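# Place slip sheet in orange crate, heat sink on top

## Task

Put the thin slip sheet lying flat on the bottom of the orange crate, then set the finned metal heat sink upright on top of it with its fins pointing up. Grip50 is too narrow to hold the heat sink. Afterwards open or release everything, return every tool you used to the exact stand slot it came from, and then move the arm well away from the tools. A tool still locked to the arm counts as part of the arm.

## Robot and tools

Robot: a single UR7e-type six-joint arm on a table, fitted with a tool changer. The arm has no fingers of its own. It borrows one of three tools hanging in a stand: grip50 (two-finger gripper, 50 mm opening), grip85 (two-finger gripper, 85 mm opening) or cup (suction cup). The reported end_effector_position is always the centre of the changer's flat face, even with a tool locked on. The face's z axis points outward, away from the arm. Tool working points, in mm along face x, y, z: grip50 at (0, -25, 180); grip85 at (0, 0, 173) when closed, 13 mm closer when fully open; cup rim centre at (0, 0, 175). Both grippers close along face x.

Frames: the scene frame has its origin on the table top under the arm base, +z up, +y to the left when facing +x. Results give position in metres, orientation as a wxyz quaternion, and velocities in m/s and rad/s, all in the scene frame. Reported positions can be slightly wrong at long reach.

execute_actions(actions): a list of actions. Each action is a table of 1 to 15 rows, one row per 1/30 s step. If there are fewer than 15 rows, the last row repeats to fill 15. Each row has 14 numbers, all in [-1, 1], in this order: dx, dy, dz, rx, ry, rz, tool/lock, grip50_position, grip50_force_limit, grip50_speed, grip85_position, grip85_force_limit, grip85_speed, cup_suction. An optional 6 extra numbers in [0, 1] scale the stiffness of each joint, listed base to wrist. The first six are an offset, not a pose. They are expressed in the changer face's own axes and measured from the face's pose at the start of that action; every row refers back to that same start, not to the row before. Scale: 1.0 equals 0.6 m, or 180 degrees for rotations. rx, ry, rz form a single rotation vector. Per step the command is clipped to 100 mm and 16 degrees from the measured pose, so a long reach needs several actions. An empty list just returns the state and images.

Tool numbers: lock above 0 locks the changer onto a plate touching its face, below 0 unlocks; either takes about 1 s, and 0 keeps the last command. Gripper position +1 is fully open. grip50 pads meet near -0.65 and grip85 pads near -0.8; -1 means close until blocked. force_limit goes from -1 (about 20 N) to +1 (185 N for grip50, 235 N for grip85). speed goes from -1 (about 20 mm/s) to +1 (150 mm/s). cup_suction above 0.01 is on, otherwise off and vented; it keeps its value between actions. Gripper commands only act while tool_id names that tool and its readings show numbers.

move(target, speed, stop_force, blocking): target is one 14-number row. Its first six are an offset in face axes from the pose in the latest result, using the same scaling as above. speed is in m/s, 0.002 to 0.5, default 0.25; rotation speed is capped at twice that value in rad/s. stop_force (9 to 40 N) ends the path when the push against the motion rises by that much; use it only with slow, non-rotating moves, and omit it when backing off a surface. blocking=false returns after 0.5 s and cannot be combined with stop_force. The move line reports how the move ended: done, contact, held, off_target, moving or fault. It also lists limits such as paced (command clipped) or held (steps blocked), and the remaining distance.

wait(seconds 0-10) lets time pass. stop brakes a running move. zoom_image(camera, region [x0,y0,x1,y1], at most 504 px square) enlarges part of cam_head_left, cam_head_right, cam_high, cam_low or cam_wrist. read_manual returns licence text only. finished_scene(scene) ends the current scene for good.

Tool changing: centre the face on the plate within about 1 mm and about 1 degree, with face -y pointing toward the fork's open side. When plate_near is 1, send lock +1 and wait for locked = 1. The tool then starts up: its readings are n/a, and a gripper cycles closed then open. To take a tool out of the stand, lift it 10-30 mm (about 20), slide it at least 110 mm in face -y, then lift further. To put it back, reverse that path. When in_stand is 1, hold still, send lock -1 and wait for unlocked = 1. Unlocking elsewhere is refused (unlock_refused = 1). Slots are 180 mm apart, and the fork arms sit 18 mm below the face of a hung plate.

Gripping: hold position at -1 and check that object_status reads 2. Status codes: 0 moving, 1 blocked while opening, 2 blocked while closing, 3 reached target or pads met (can also show 3 on thin items). grip50 opening in mm is about (250 - measured) x 0.202. grip85 counts: 78 is 60 mm, 130 is 40 mm, 180 is 20 mm, 230 is closed. Suction: turn it on, seat the whole rim on a smooth flat area, and confirm cup_suction_measured near 1 and cup_part_present = 1. The cup pulls the part up to 12 mm closer. To release, set the part down, turn suction off and rise 15 mm. Unlocking the cup drops whatever it holds.

Wrist force/torque lines are in face axes, are noisy by a few N and saturate near 50 N. Avoid: joint torque at its limit or 150 N of external force, which causes a 10 s fault stop; stiff pushes past a contact; fast impacts; motors running hot (85 °C brakes the arm); dropping, slipping or knocking anything off the table; loose objects that may be nudged now and then.

Each tool is called after "Call:" by a JSON object that holds its "name" and its "arguments".

## Session

Call:
{"name": "execute_actions", "arguments": {"actions": []}}

Scene clock: 0.00 s.
end_effector_position=(+0.4317, -0.0004, +0.3677) locked=0 unlocked=1 plate_near=0 in_stand=0 unlock_refused=0 tool_id=none grip50_position_measured=n/a grip50_object_status=n/a grip85_position_measured=n/a grip85_object_status=n/a cup_suction_measured=n/a cup_part_present=n/a end_effector_quat_wxyz=(-0.009, +0.705, +0.709, -0.001) end_effector_velocity=(-0.000, +0.000, -0.000) end_effector_angular_velocity=(+0.002, +0.001, +0.001)
Joint positions: [-0.315 -1.722  2.042 -1.888 -1.571 -1.888]
Joint velocities: [ 0.     0.     0.     0.     0.001 -0.   ]
Motor temperatures (°C, as the motors report them): [35 36 34 40 40 42]
Wrist force (N, on the end effector, along its own x y z axes, offset not removed): no reading
Wrist torque (N m, same axes, about the end effector's origin, offset not removed): no reading
Hand target: +0.432, -0.000, +0.368; -0.009, +0.705, +0.709, -0.001
Joint stiffness scale: [1. 1. 1. 1. 1. 1.]

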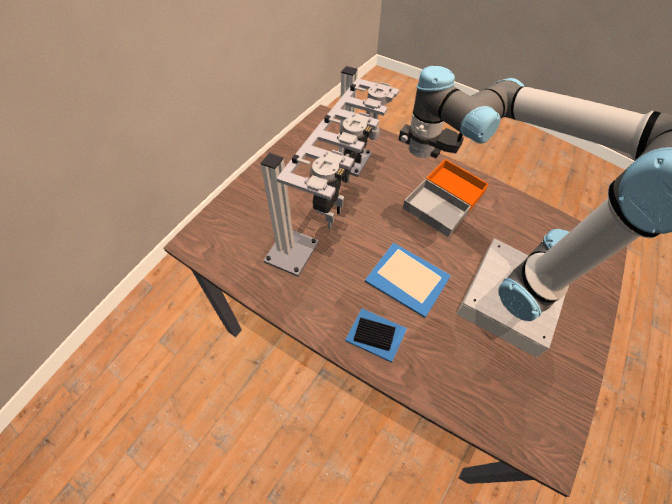

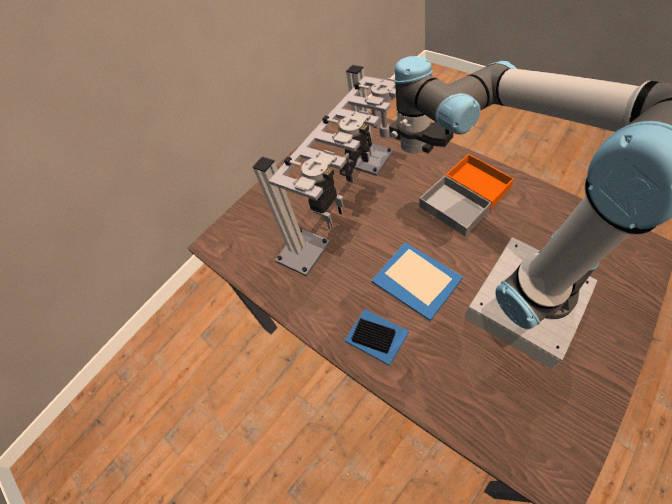

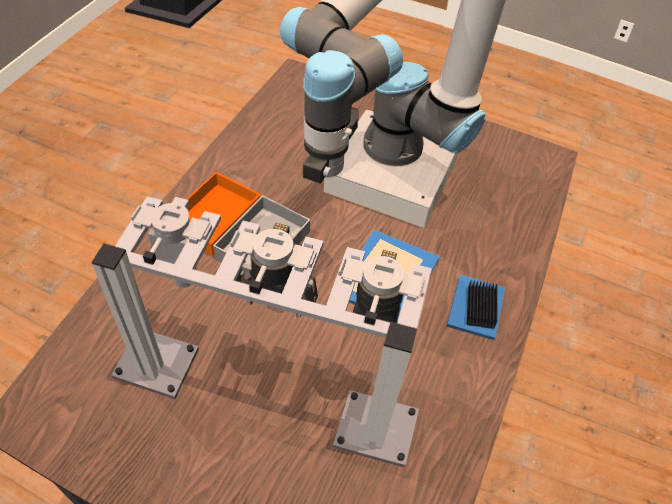

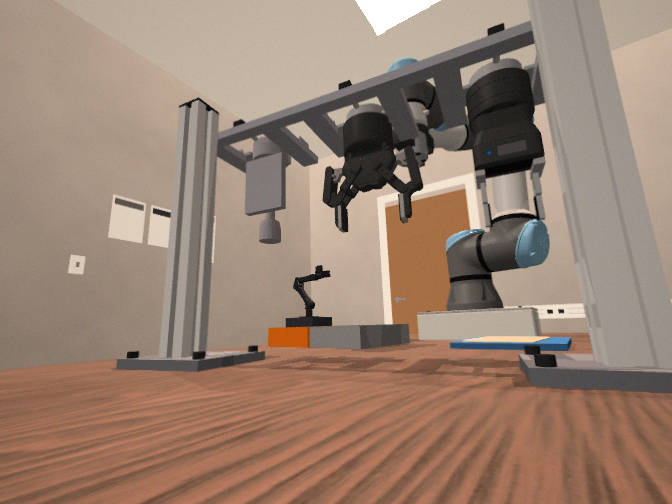

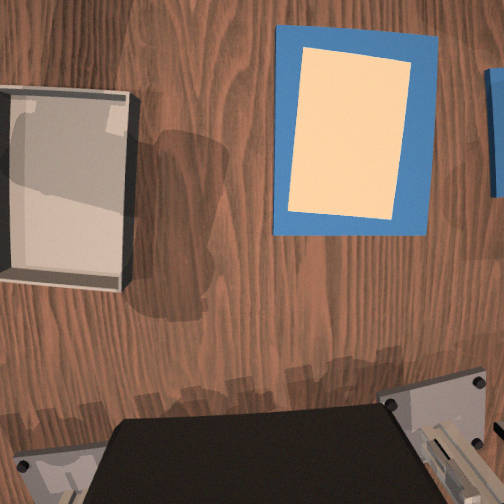

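Call:
{"name": "move", "arguments": {"target": [-0.15,0.1,-0.2,0,0,0,0,1,0,0,1,0,0,0]}}

Call:
{"name": "move", "arguments": {"target": [-0.133,0.3,-0.07,0,0,-0.05,0,1,0,0,1,0,0,0]}}

Scene clock: 7.37 s.
end_effector_position=(+0.4928, -0.0898, +0.4853) locked=0 unlocked=1 plate_near=0 in_stand=0 unlock_refused=0 tool_id=none grip50_position_measured=n/a grip50_object_status=n/a grip85_position_measured=n/a grip85_object_status=n/a cup_suction_measured=n/a cup_part_present=n/a end_effector_quat_wxyz=(-0.008, +0.704, +0.710, -0.000) end_effector_velocity=(+0.001, +0.000, +0.002) end_effector_angular_velocity=(+0.008, +0.014, +0.006)
Joint positions: [-0.45  -1.603  1.627 -1.593 -1.571 -2.024]
Joint velocities: [ 0.001  0.008 -0.018  0.026  0.001 -0.005]
Motor temperatures (°C, as the motors report them): [35 36 34 40 40 42]
Wrist force (N, on the end effector, along its own x y z axes, offset not removed): [-0.4 4.7 2.4]
Wrist torque (N m, same axes, about the end effector's origin, offset not removed): [0.16 0.07 0.20]
Hand target: +0.494, -0.091, +0.486; -0.009, +0.705, +0.709, -0.001
Off the commanded pose: 0.002 m, 0 deg.
Joint stiffness scale: [1. 1. 1. 1. 1. 1.]
move: done
camera_calibration (this result's frames):
cam_wrist: T_world_to_cam=[[0.0427012, 0.996535, 0.071374, 0.0346658], [0.979035, -0.0559786, 0.195851, -0.522066], [0.199168, 0.0615145, -0.978033, 0.429487], [0, 0, 0, 1]] pos_world=[0.4241, -0.0901899, 0.519826]

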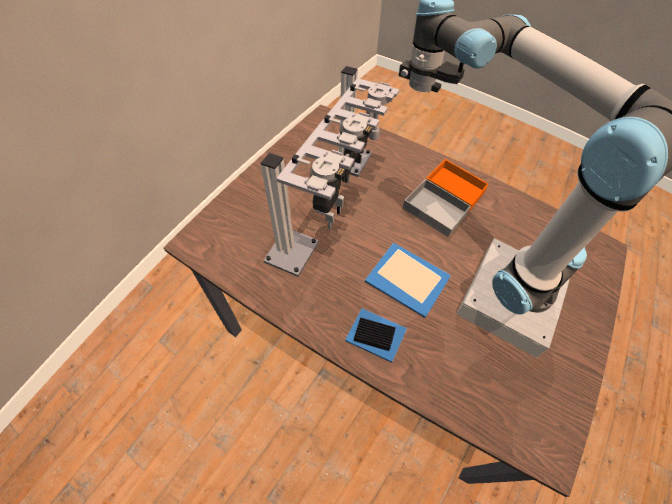

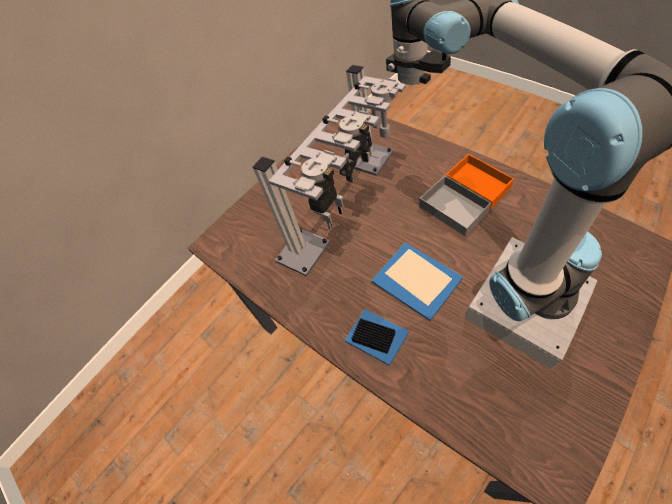

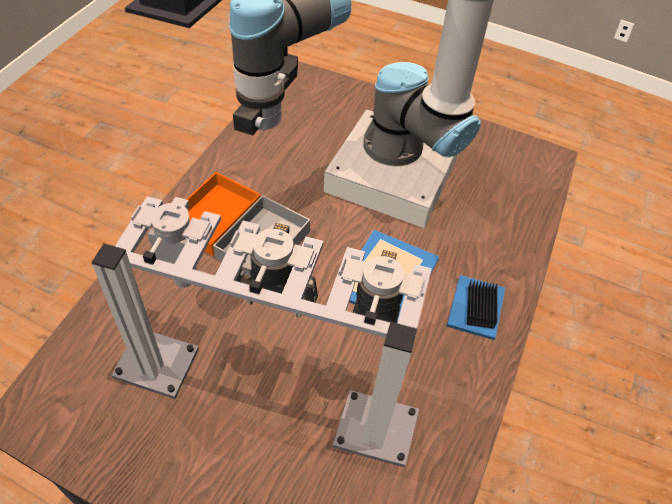

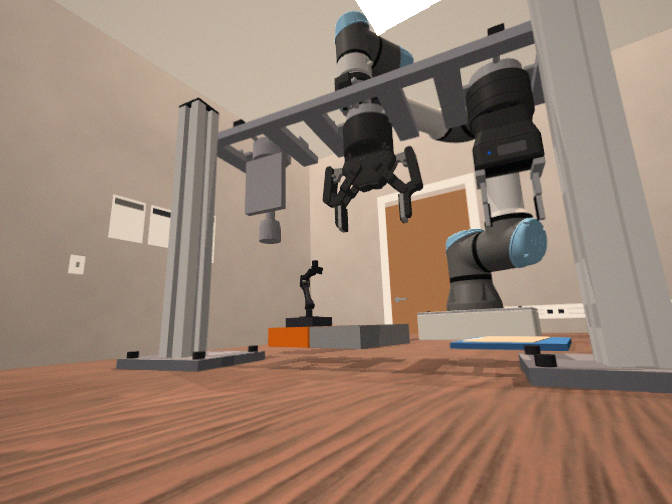

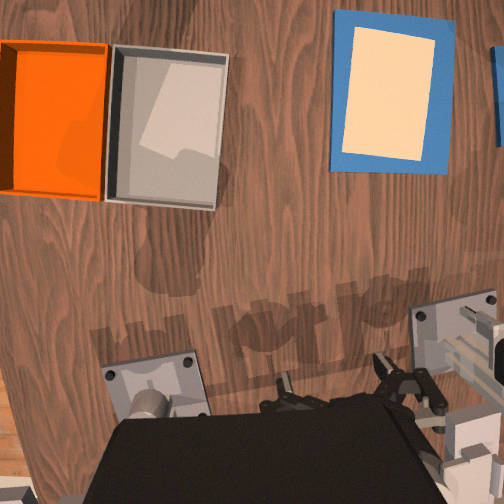

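Scene clock: 8.93 s.
end_effector_position=(+0.6726, -0.1696, +0.5248) locked=0 unlocked=1 plate_near=0 in_stand=0 unlock_refused=0 tool_id=none grip50_position_measured=n/a grip50_object_status=n/a grip85_position_measured=n/a grip85_object_status=n/a cup_suction_measured=n/a cup_part_present=n/a end_effector_quat_wxyz=(-0.007, +0.648, +0.762, +0.001) end_effector_velocity=(+0.001, -0.000, +0.000) end_effector_angular_velocity=(+0.007, +0.016, +0.002)
Joint positions: [-0.442 -1.105  0.906 -1.372 -1.57  -2.17 ]
Joint velocities: [ 0.     0.012 -0.023  0.029 -0.    -0.002]
Motor temperatures (°C, as the motors report them): [35 36 34 40 40 42]
Wrist force (N, on the end effector, along its own x y z axes, offset not removed): [0.7 2.9 2.2]
Wrist torque (N m, same axes, about the end effector's origin, offset not removed): [0.03 0.05 0.28]
Hand target: +0.674, -0.169, +0.525; -0.008, +0.647, +0.763, +0.000
Off the commanded pose: 0.002 m, 0 deg.
Joint stiffness scale: [1. 1. 1. 1. 1. 1.]
move: done
camera_calibration (this result's frames):
cam_wrist: T_world_to_cam=[[-0.111305, 0.991119, 0.0727669, 0.205626], [0.975246, 0.094858, 0.199742, -0.684256], [0.191065, 0.093198, -0.977143, 0.447606], [0, 0, 0, 1]] pos_world=[0.604684, -0.180609, 0.559087]

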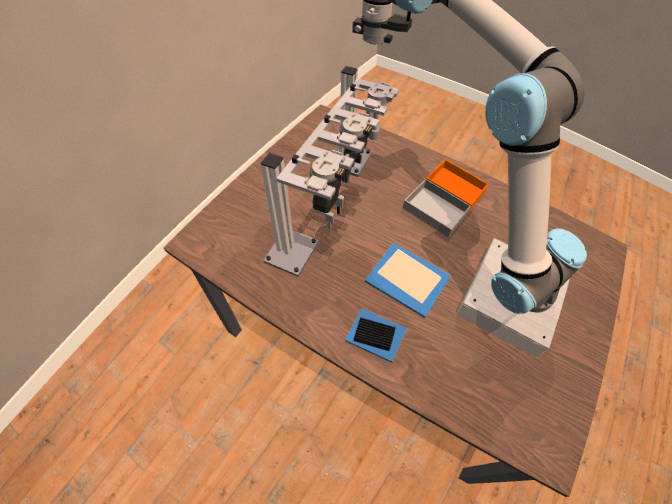

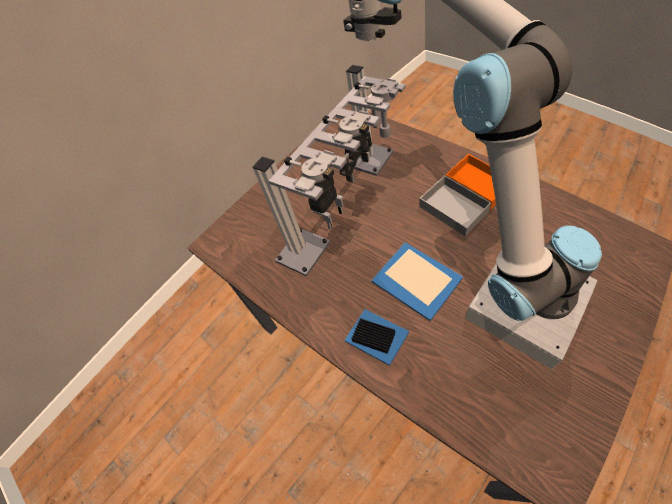

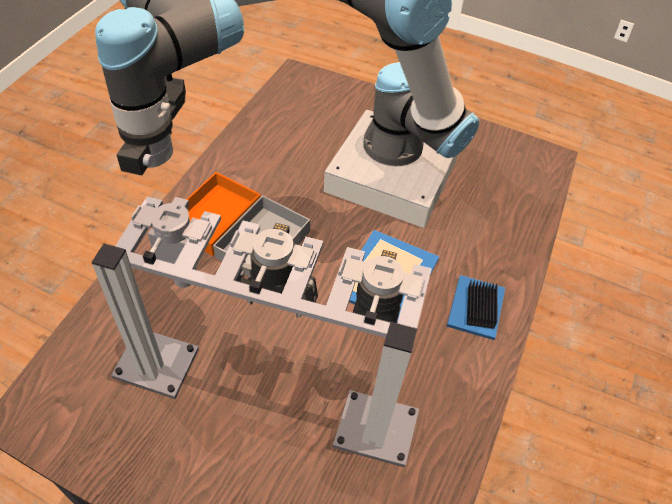

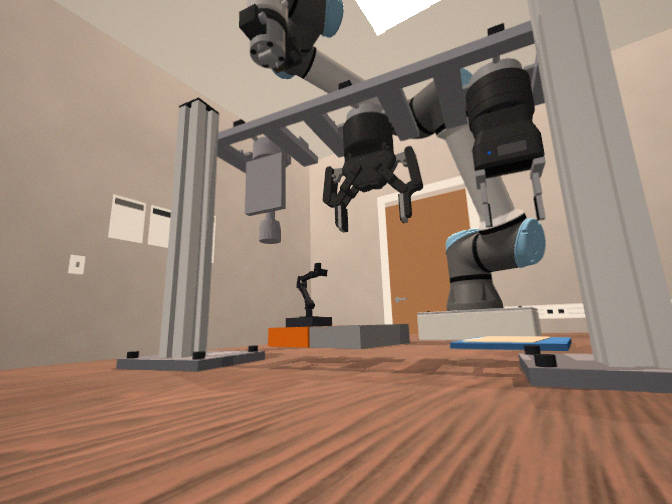

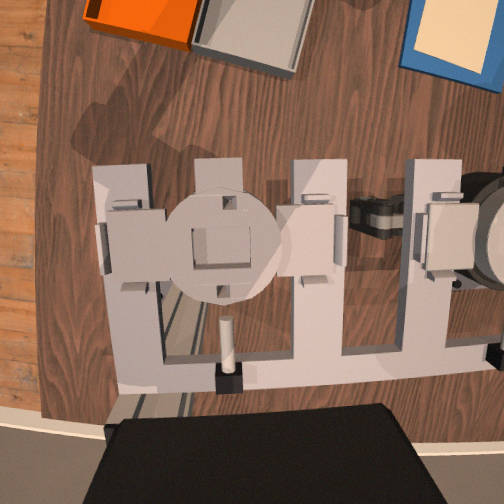

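Call:
{"name": "move", "arguments": {"target": [-0.007,0,0.12,-0.0024,-0.0038,0.009,0,1,0,0,1,0,0,0]}}

Call:
{"name": "zoom_image", "arguments": {"camera": "cam_wrist", "region": [0,100,504,450]}}

Scene clock: 15.37 s.
end_effector_position=(+0.6738, -0.1720, +0.4533) locked=0 unlocked=1 plate_near=0 in_stand=0 unlock_refused=0 tool_id=none grip50_position_measured=n/a grip50_object_status=n/a grip85_position_measured=n/a grip85_object_status=n/a cup_suction_measured=n/a cup_part_present=n/a end_effector_quat_wxyz=(-0.000, +0.657, +0.754, +0.000) end_effector_velocity=(+0.001, -0.000, -0.001) end_effector_angular_velocity=(-0.003, -0.008, -0.001)
Joint positions: [-0.444 -1.124  1.12  -1.58  -1.575 -2.146]
Joint velocities: [ 0.     0.     0.005 -0.013  0.001  0.002]
Motor temperatures (°C, as the motors report them): [35 36 34 40 40 42]
Wrist force (N, on the end effector, along its own x y z axes, offset not removed): [-0.1 3.6 2.4]
Wrist torque (N m, same axes, about the end effector's origin, offset not removed): [0.06 0.11 0.18]
Hand target: +0.673, -0.173, +0.453; -0.000, +0.658, +0.753, -0.000
Off the commanded pose: 0.002 m, 0 deg.
Joint stiffness scale: [1. 1. 1. 1. 1. 1.]
move: done
camera_calibration (this result's frames):
cam_wrist: T_world_to_cam=[[-0.0863857, 0.994354, 0.061626, 0.202183], [0.975426, 0.0718324, 0.208289, -0.678818], [0.202686, 0.0781048, -0.976124, 0.366908], [0, 0, 0, 1]] pos_world=[0.605235, -0.180938, 0.487078]

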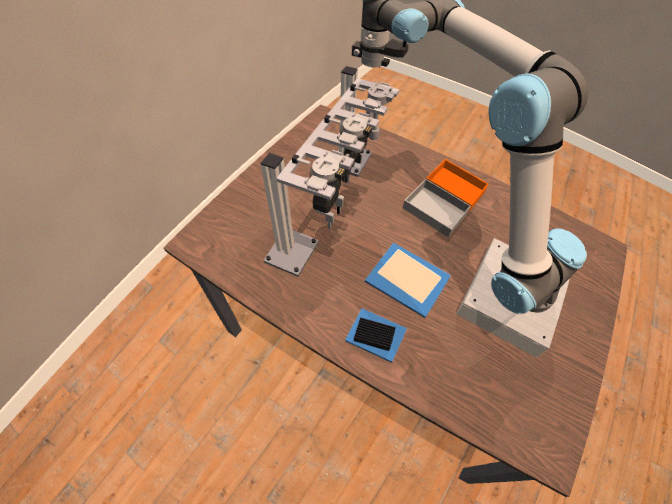

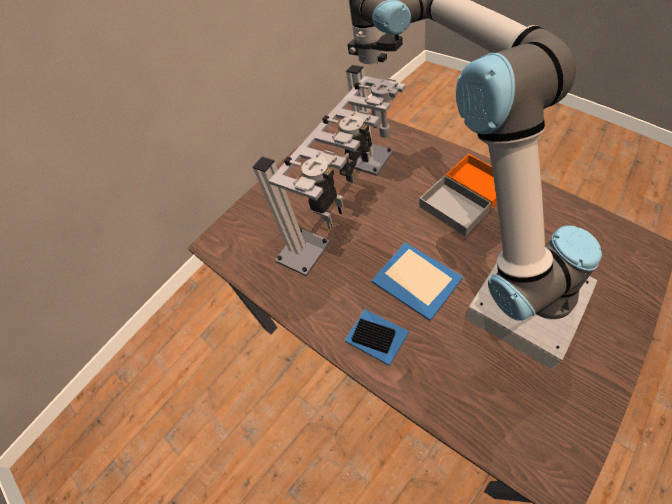

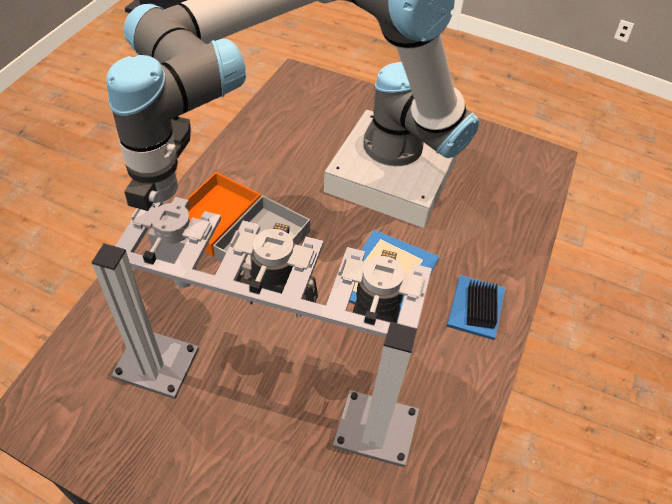

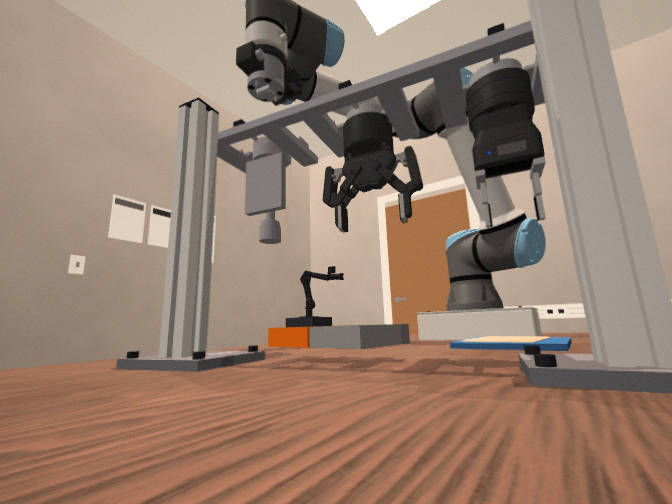

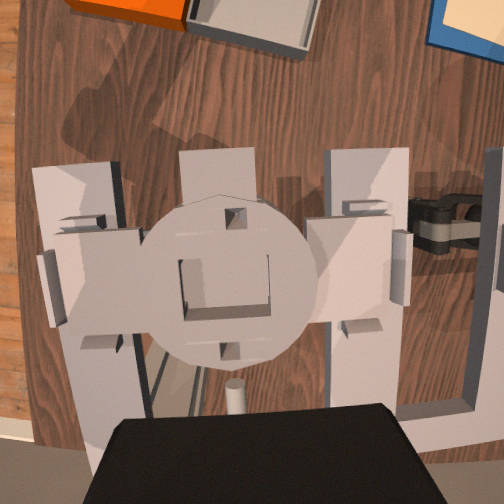

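Region (0, 100, 504, 450) of cam_wrist's 504x504 image, scaled by 1.000; it fills the top 350 rows of this view, and the rest is white.

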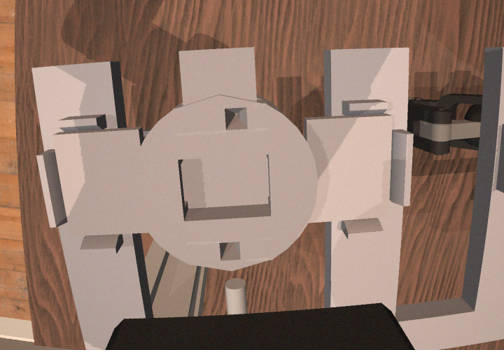

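Call:
{"name": "move", "arguments": {"target": [-0.0052,-0.0483,0.11,0,0,0.002,0,1,0,0,1,0,0,0], "speed": 0.1}}

Call:
{"name": "move", "arguments": {"target": [0,0,0.06,0,0,0,0,1,0,0,1,0,0,0], "speed": 0.006, "stop_force": 12}}

Scene clock: 20.60 s.
end_effector_position=(+0.6468, -0.1782, +0.3873) locked=0 unlocked=1 plate_near=0 in_stand=0 unlock_refused=0 tool_id=none grip50_position_measured=n/a grip50_object_status=n/a grip85_position_measured=n/a grip85_object_status=n/a cup_suction_measured=n/a cup_part_present=n/a end_effector_quat_wxyz=(-0.001, +0.659, +0.752, -0.000) end_effector_velocity=(+0.001, +0.001, +0.005) end_effector_angular_velocity=(-0.011, -0.022, +0.003)
Joint positions: [-0.471 -1.168  1.354 -1.768 -1.575 -2.168]
Joint velocities: [ 0.002 -0.009  0.006 -0.022  0.    -0.002]
Motor temperatures (°C, as the motors report them): [35 36 34 40 40 42]
Wrist force (N, on the end effector, along its own x y z axes, offset not removed): [-0.7 3.4 2.0]
Wrist torque (N m, same axes, about the end effector's origin, offset not removed): [0.10 0.11 0.23]
Hand target: +0.646, -0.179, +0.387; -0.000, +0.660, +0.751, +0.000
Off the commanded pose: 0.001 m, 0 deg.
Joint stiffness scale: [1. 1. 1. 1. 1. 1.]
move: done
camera_calibration (this result's frames):
cam_wrist: T_world_to_cam=[[-0.0811344, 0.994767, 0.0620934, 0.206597], [0.976094, 0.0666992, 0.20686, -0.639084], [0.201636, 0.0773925, -0.976398, 0.309106], [0, 0, 0, 1]] pos_world=[0.578241, -0.186812, 0.421183]

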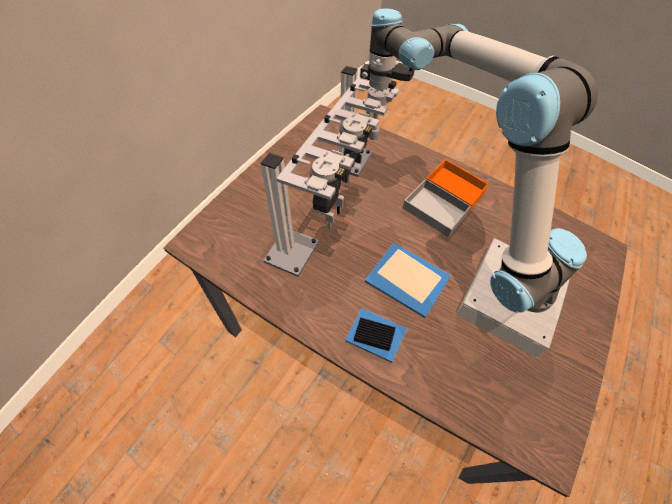

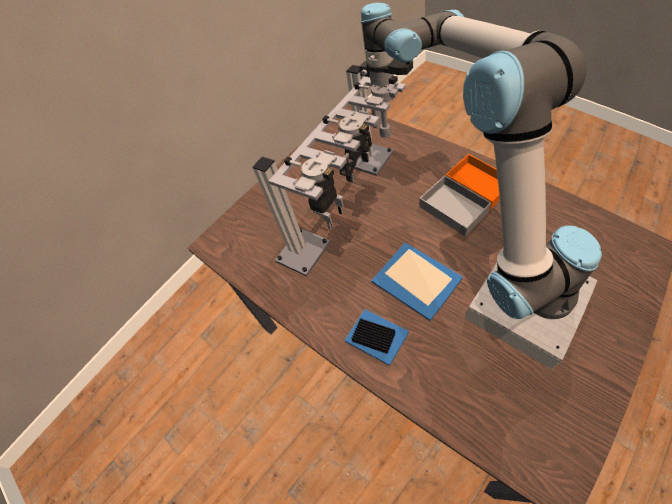

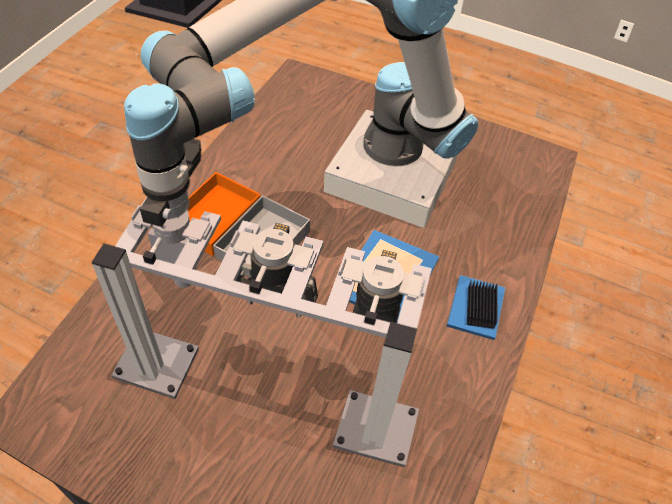

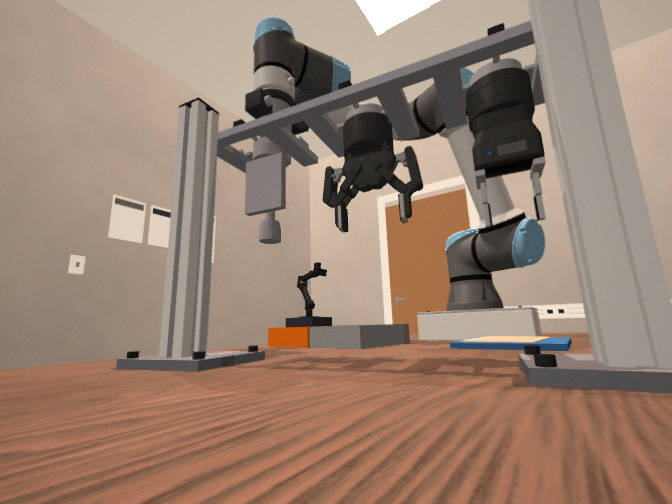

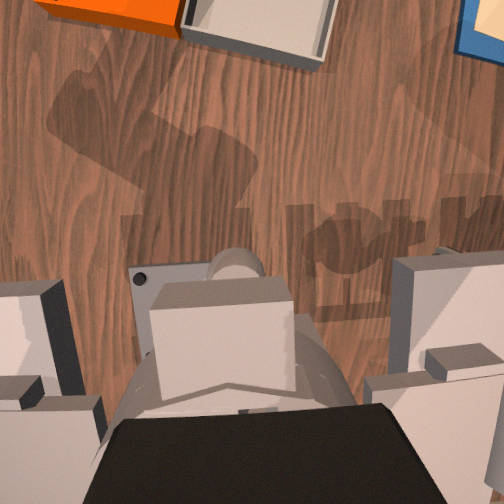

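Scene clock: 25.30 s.
end_effector_position=(+0.6480, -0.1788, +0.3699) locked=0 unlocked=1 plate_near=0 in_stand=0 unlock_refused=0 tool_id=none grip50_position_measured=n/a grip50_object_status=n/a grip85_position_measured=n/a grip85_object_status=n/a cup_suction_measured=n/a cup_part_present=n/a end_effector_quat_wxyz=(+0.007, +0.659, +0.752, +0.002) end_effector_velocity=(+0.000, +0.000, -0.000) end_effector_angular_velocity=(+0.000, +0.000, +0.001)
Joint positions: [-0.471 -1.16   1.393 -1.83  -1.575 -2.168]
Joint velocities: [ 0.001  0.001 -0.    -0.     0.     0.   ]
Motor temperatures (°C, as the motors report them): [35 36 34 40 40 42]
Wrist force (N, on the end effector, along its own x y z axes, offset not removed): [1.0 3.5 -2.7]
Wrist torque (N m, same axes, about the end effector's origin, offset not removed): [0.08 0.15 0.21]
Hand target: +0.648, -0.179, +0.370; +0.006, +0.659, +0.752, +0.002
Off the commanded pose: 0.019 m, 1 deg.
Joint stiffness scale: [1. 1. 1. 1. 1. 1.]
move: contact
camera_calibration (this result's frames):
cam_wrist: T_world_to_cam=[[-0.0819644, 0.995171, 0.0540138, 0.211942], [0.97313, 0.0682126, 0.219921, -0.63933], [0.215175, 0.0705882, -0.974021, 0.28099], [0, 0, 0, 1]] pos_world=[0.57906, -0.187143, 0.402845]

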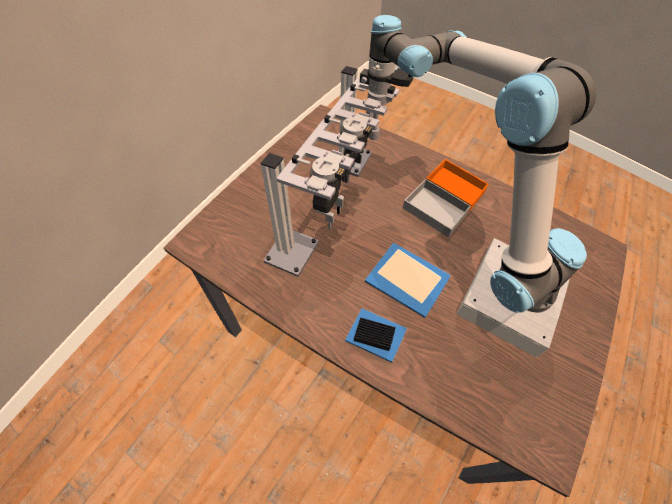

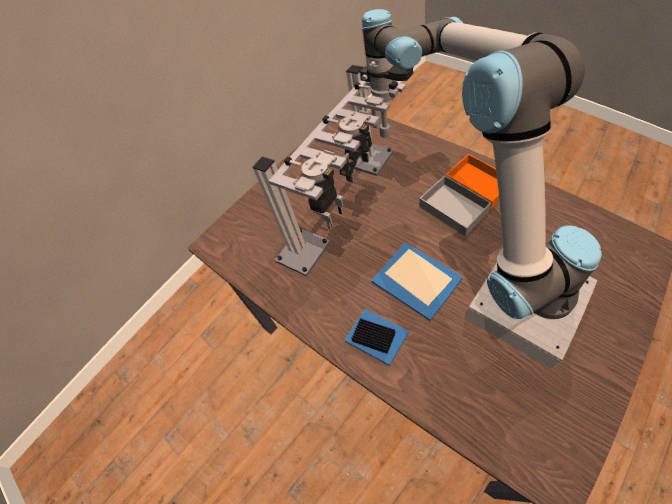

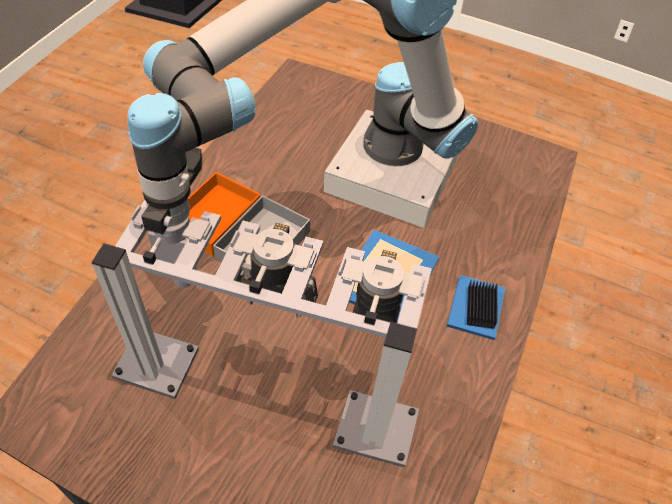

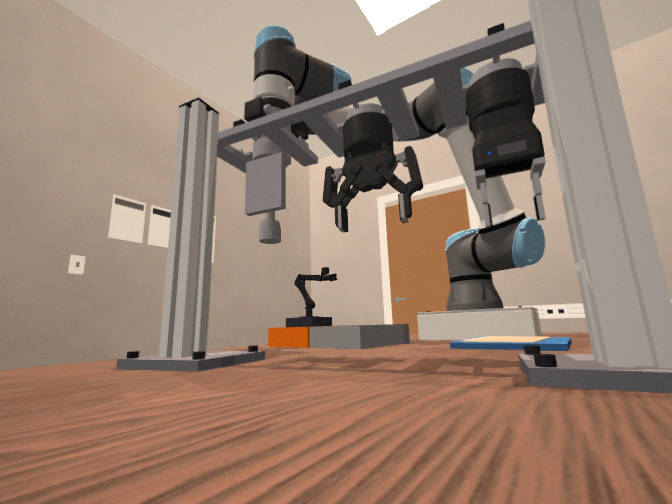

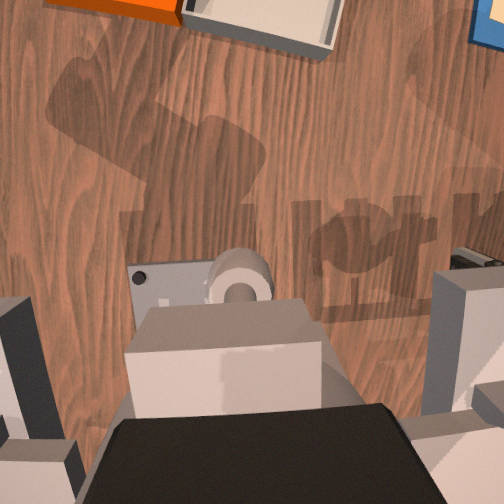

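Call:
{"name": "zoom_image", "arguments": {"camera": "cam_high", "region": [110,170,240,270]}}

Call:
{"name": "zoom_image", "arguments": {"camera": "cam_head_left", "region": [340,55,430,120]}}

Region (110, 170, 240, 270) of cam_high's 672x504 image, scaled by 3.877, with more detail than that image has; it fills the top 388 rows of this view, and the rest is white.

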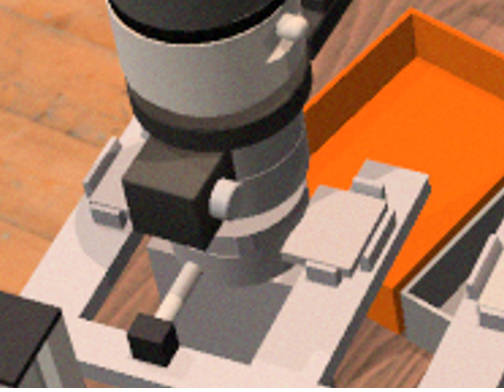

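Region (340, 55, 430, 120) of cam_head_left's 672x504 image, scaled by 5.600, with more detail than that image has.

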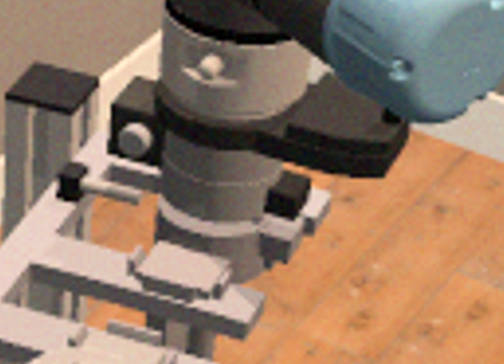

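Call:
{"name": "execute_actions", "arguments": {"actions": [[[-0.004,-0.002,-0.006,0.0039,0.0025,0,0,1,0,0,1,0,0,0]],[]]}}

Call:
{"name": "move", "arguments": {"target": [0,0,0.03,0,0,0,0,1,0,0,1,0,0,0], "speed": 0.01, "stop_force": 20}}

Scene clock: 32.43 s.
end_effector_position=(+0.6466, -0.1797, +0.3732) locked=0 unlocked=1 plate_near=0 in_stand=0 unlock_refused=0 tool_id=none grip50_position_measured=n/a grip50_object_status=n/a grip85_position_measured=n/a grip85_object_status=n/a cup_suction_measured=n/a cup_part_present=n/a end_effector_quat_wxyz=(-0.000, +0.659, +0.752, -0.000) end_effector_velocity=(-0.001, +0.001, -0.000) end_effector_angular_velocity=(+0.005, +0.008, +0.002)
Joint positions: [-0.473 -1.161  1.38  -1.803 -1.575 -2.171]
Joint velocities: [ 0.    -0.    -0.001  0.011  0.001 -0.002]
Motor temperatures (°C, as the motors report them): [35 36 34 40 40 42]
Wrist force (N, on the end effector, along its own x y z axes, offset not removed): [-0.1 3.6 1.9]
Wrist torque (N m, same axes, about the end effector's origin, offset not removed): [0.07 0.11 0.20]
Hand target: +0.647, -0.181, +0.374; -0.000, +0.659, +0.752, -0.000
Off the commanded pose: 0.002 m, 0 deg.
Joint stiffness scale: [1. 1. 1. 1. 1. 1.]
camera_calibration (this result's frames):
cam_wrist: T_world_to_cam=[[-0.0822908, 0.994712, 0.0614571, 0.209851], [0.975804, 0.0678854, 0.207841, -0.635913], [0.20257, 0.0770735, -0.97623, 0.294706], [0, 0, 0, 1]] pos_world=[0.578097, -0.188286, 0.406972]

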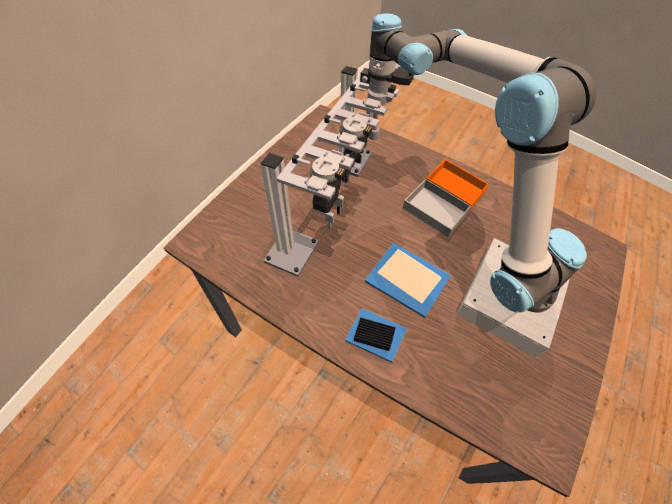

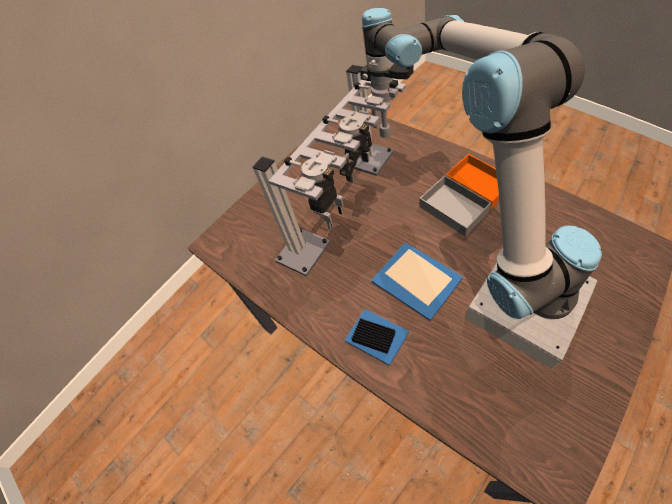

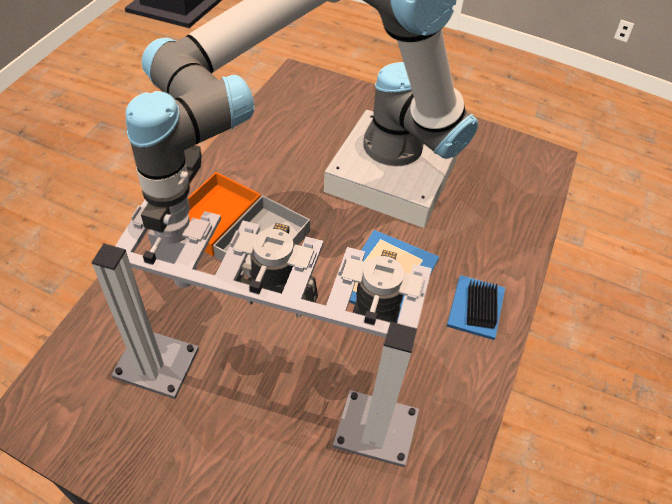

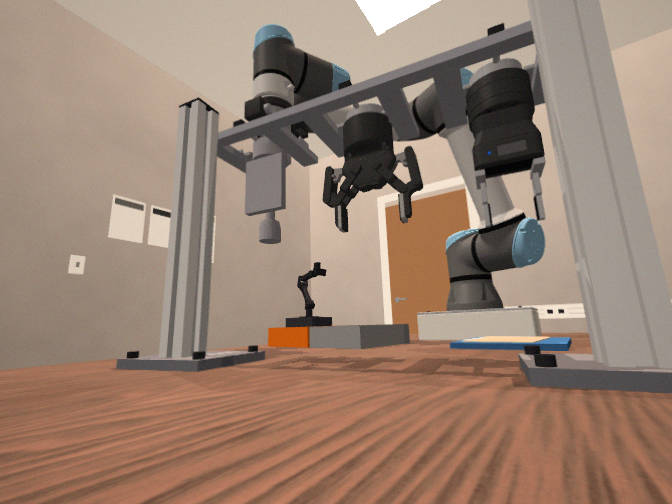

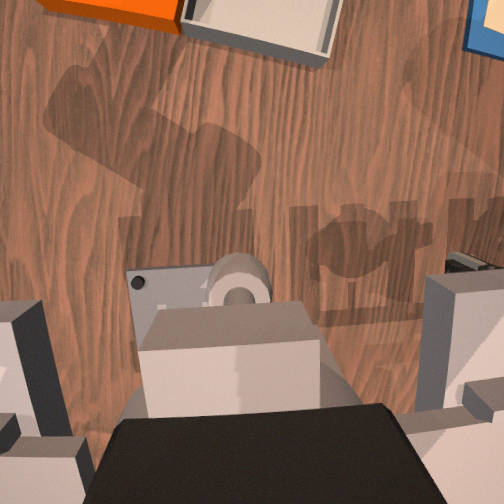

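Scene clock: 34.47 s.
end_effector_position=(+0.6482, -0.1804, +0.3623) locked=0 unlocked=1 plate_near=0 in_stand=1 unlock_refused=0 tool_id=none grip50_position_measured=n/a grip50_object_status=n/a grip85_position_measured=n/a grip85_object_status=n/a cup_suction_measured=n/a cup_part_present=n/a end_effector_quat_wxyz=(+0.006, +0.659, +0.752, +0.002) end_effector_velocity=(+0.001, +0.000, -0.004) end_effector_angular_velocity=(-0.002, -0.004, +0.002)
Joint positions: [-0.473 -1.154  1.404 -1.847 -1.575 -2.171]
Joint velocities: [ 0.001  0.004  0.005 -0.013  0.    -0.001]
Motor temperatures (°C, as the motors report them): [35 36 34 40 40 42]
Wrist force (N, on the end effector, along its own x y z axes, offset not removed): [-2.6 9.9 -2.5]
Wrist torque (N m, same axes, about the end effector's origin, offset not removed): [0.11 0.05 0.14]
Hand target: +0.647, -0.180, +0.355; -0.000, +0.659, +0.752, -0.000
Off the commanded pose: 0.007 m, 1 deg.
Joint stiffness scale: [1. 1. 1. 1. 1. 1.]
move: off_target
camera_calibration (this result's frames):
cam_wrist: T_world_to_cam=[[-0.0829925, 0.995074, 0.0542293, 0.214538], [0.973163, 0.0692049, 0.219463, -0.637401], [0.214629, 0.0709877, -0.974113, 0.274097], [0, 0, 0, 1]] pos_world=[0.579271, -0.188827, 0.395253]

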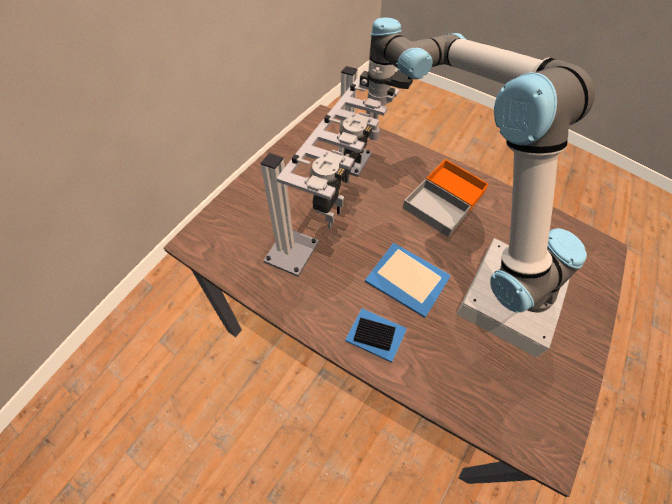

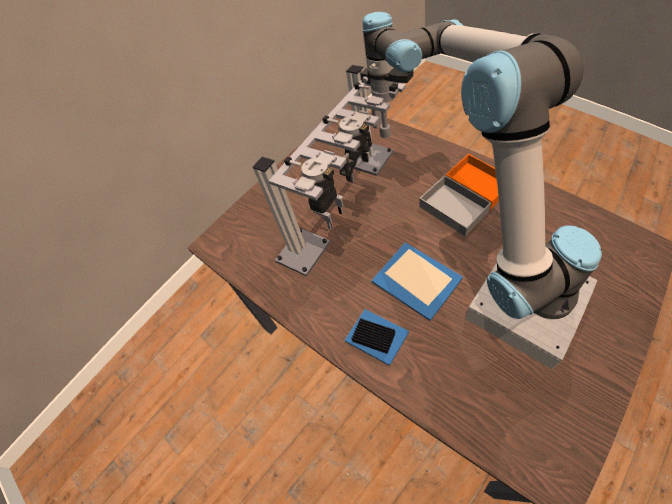

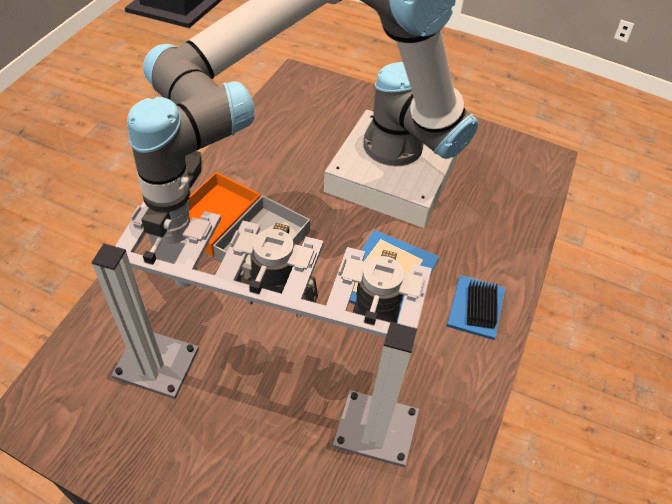

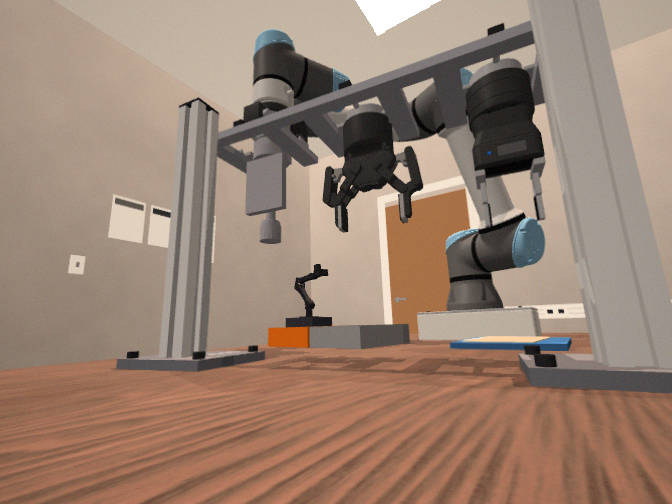

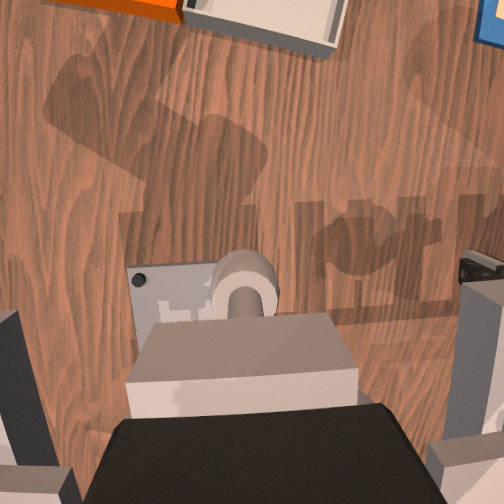

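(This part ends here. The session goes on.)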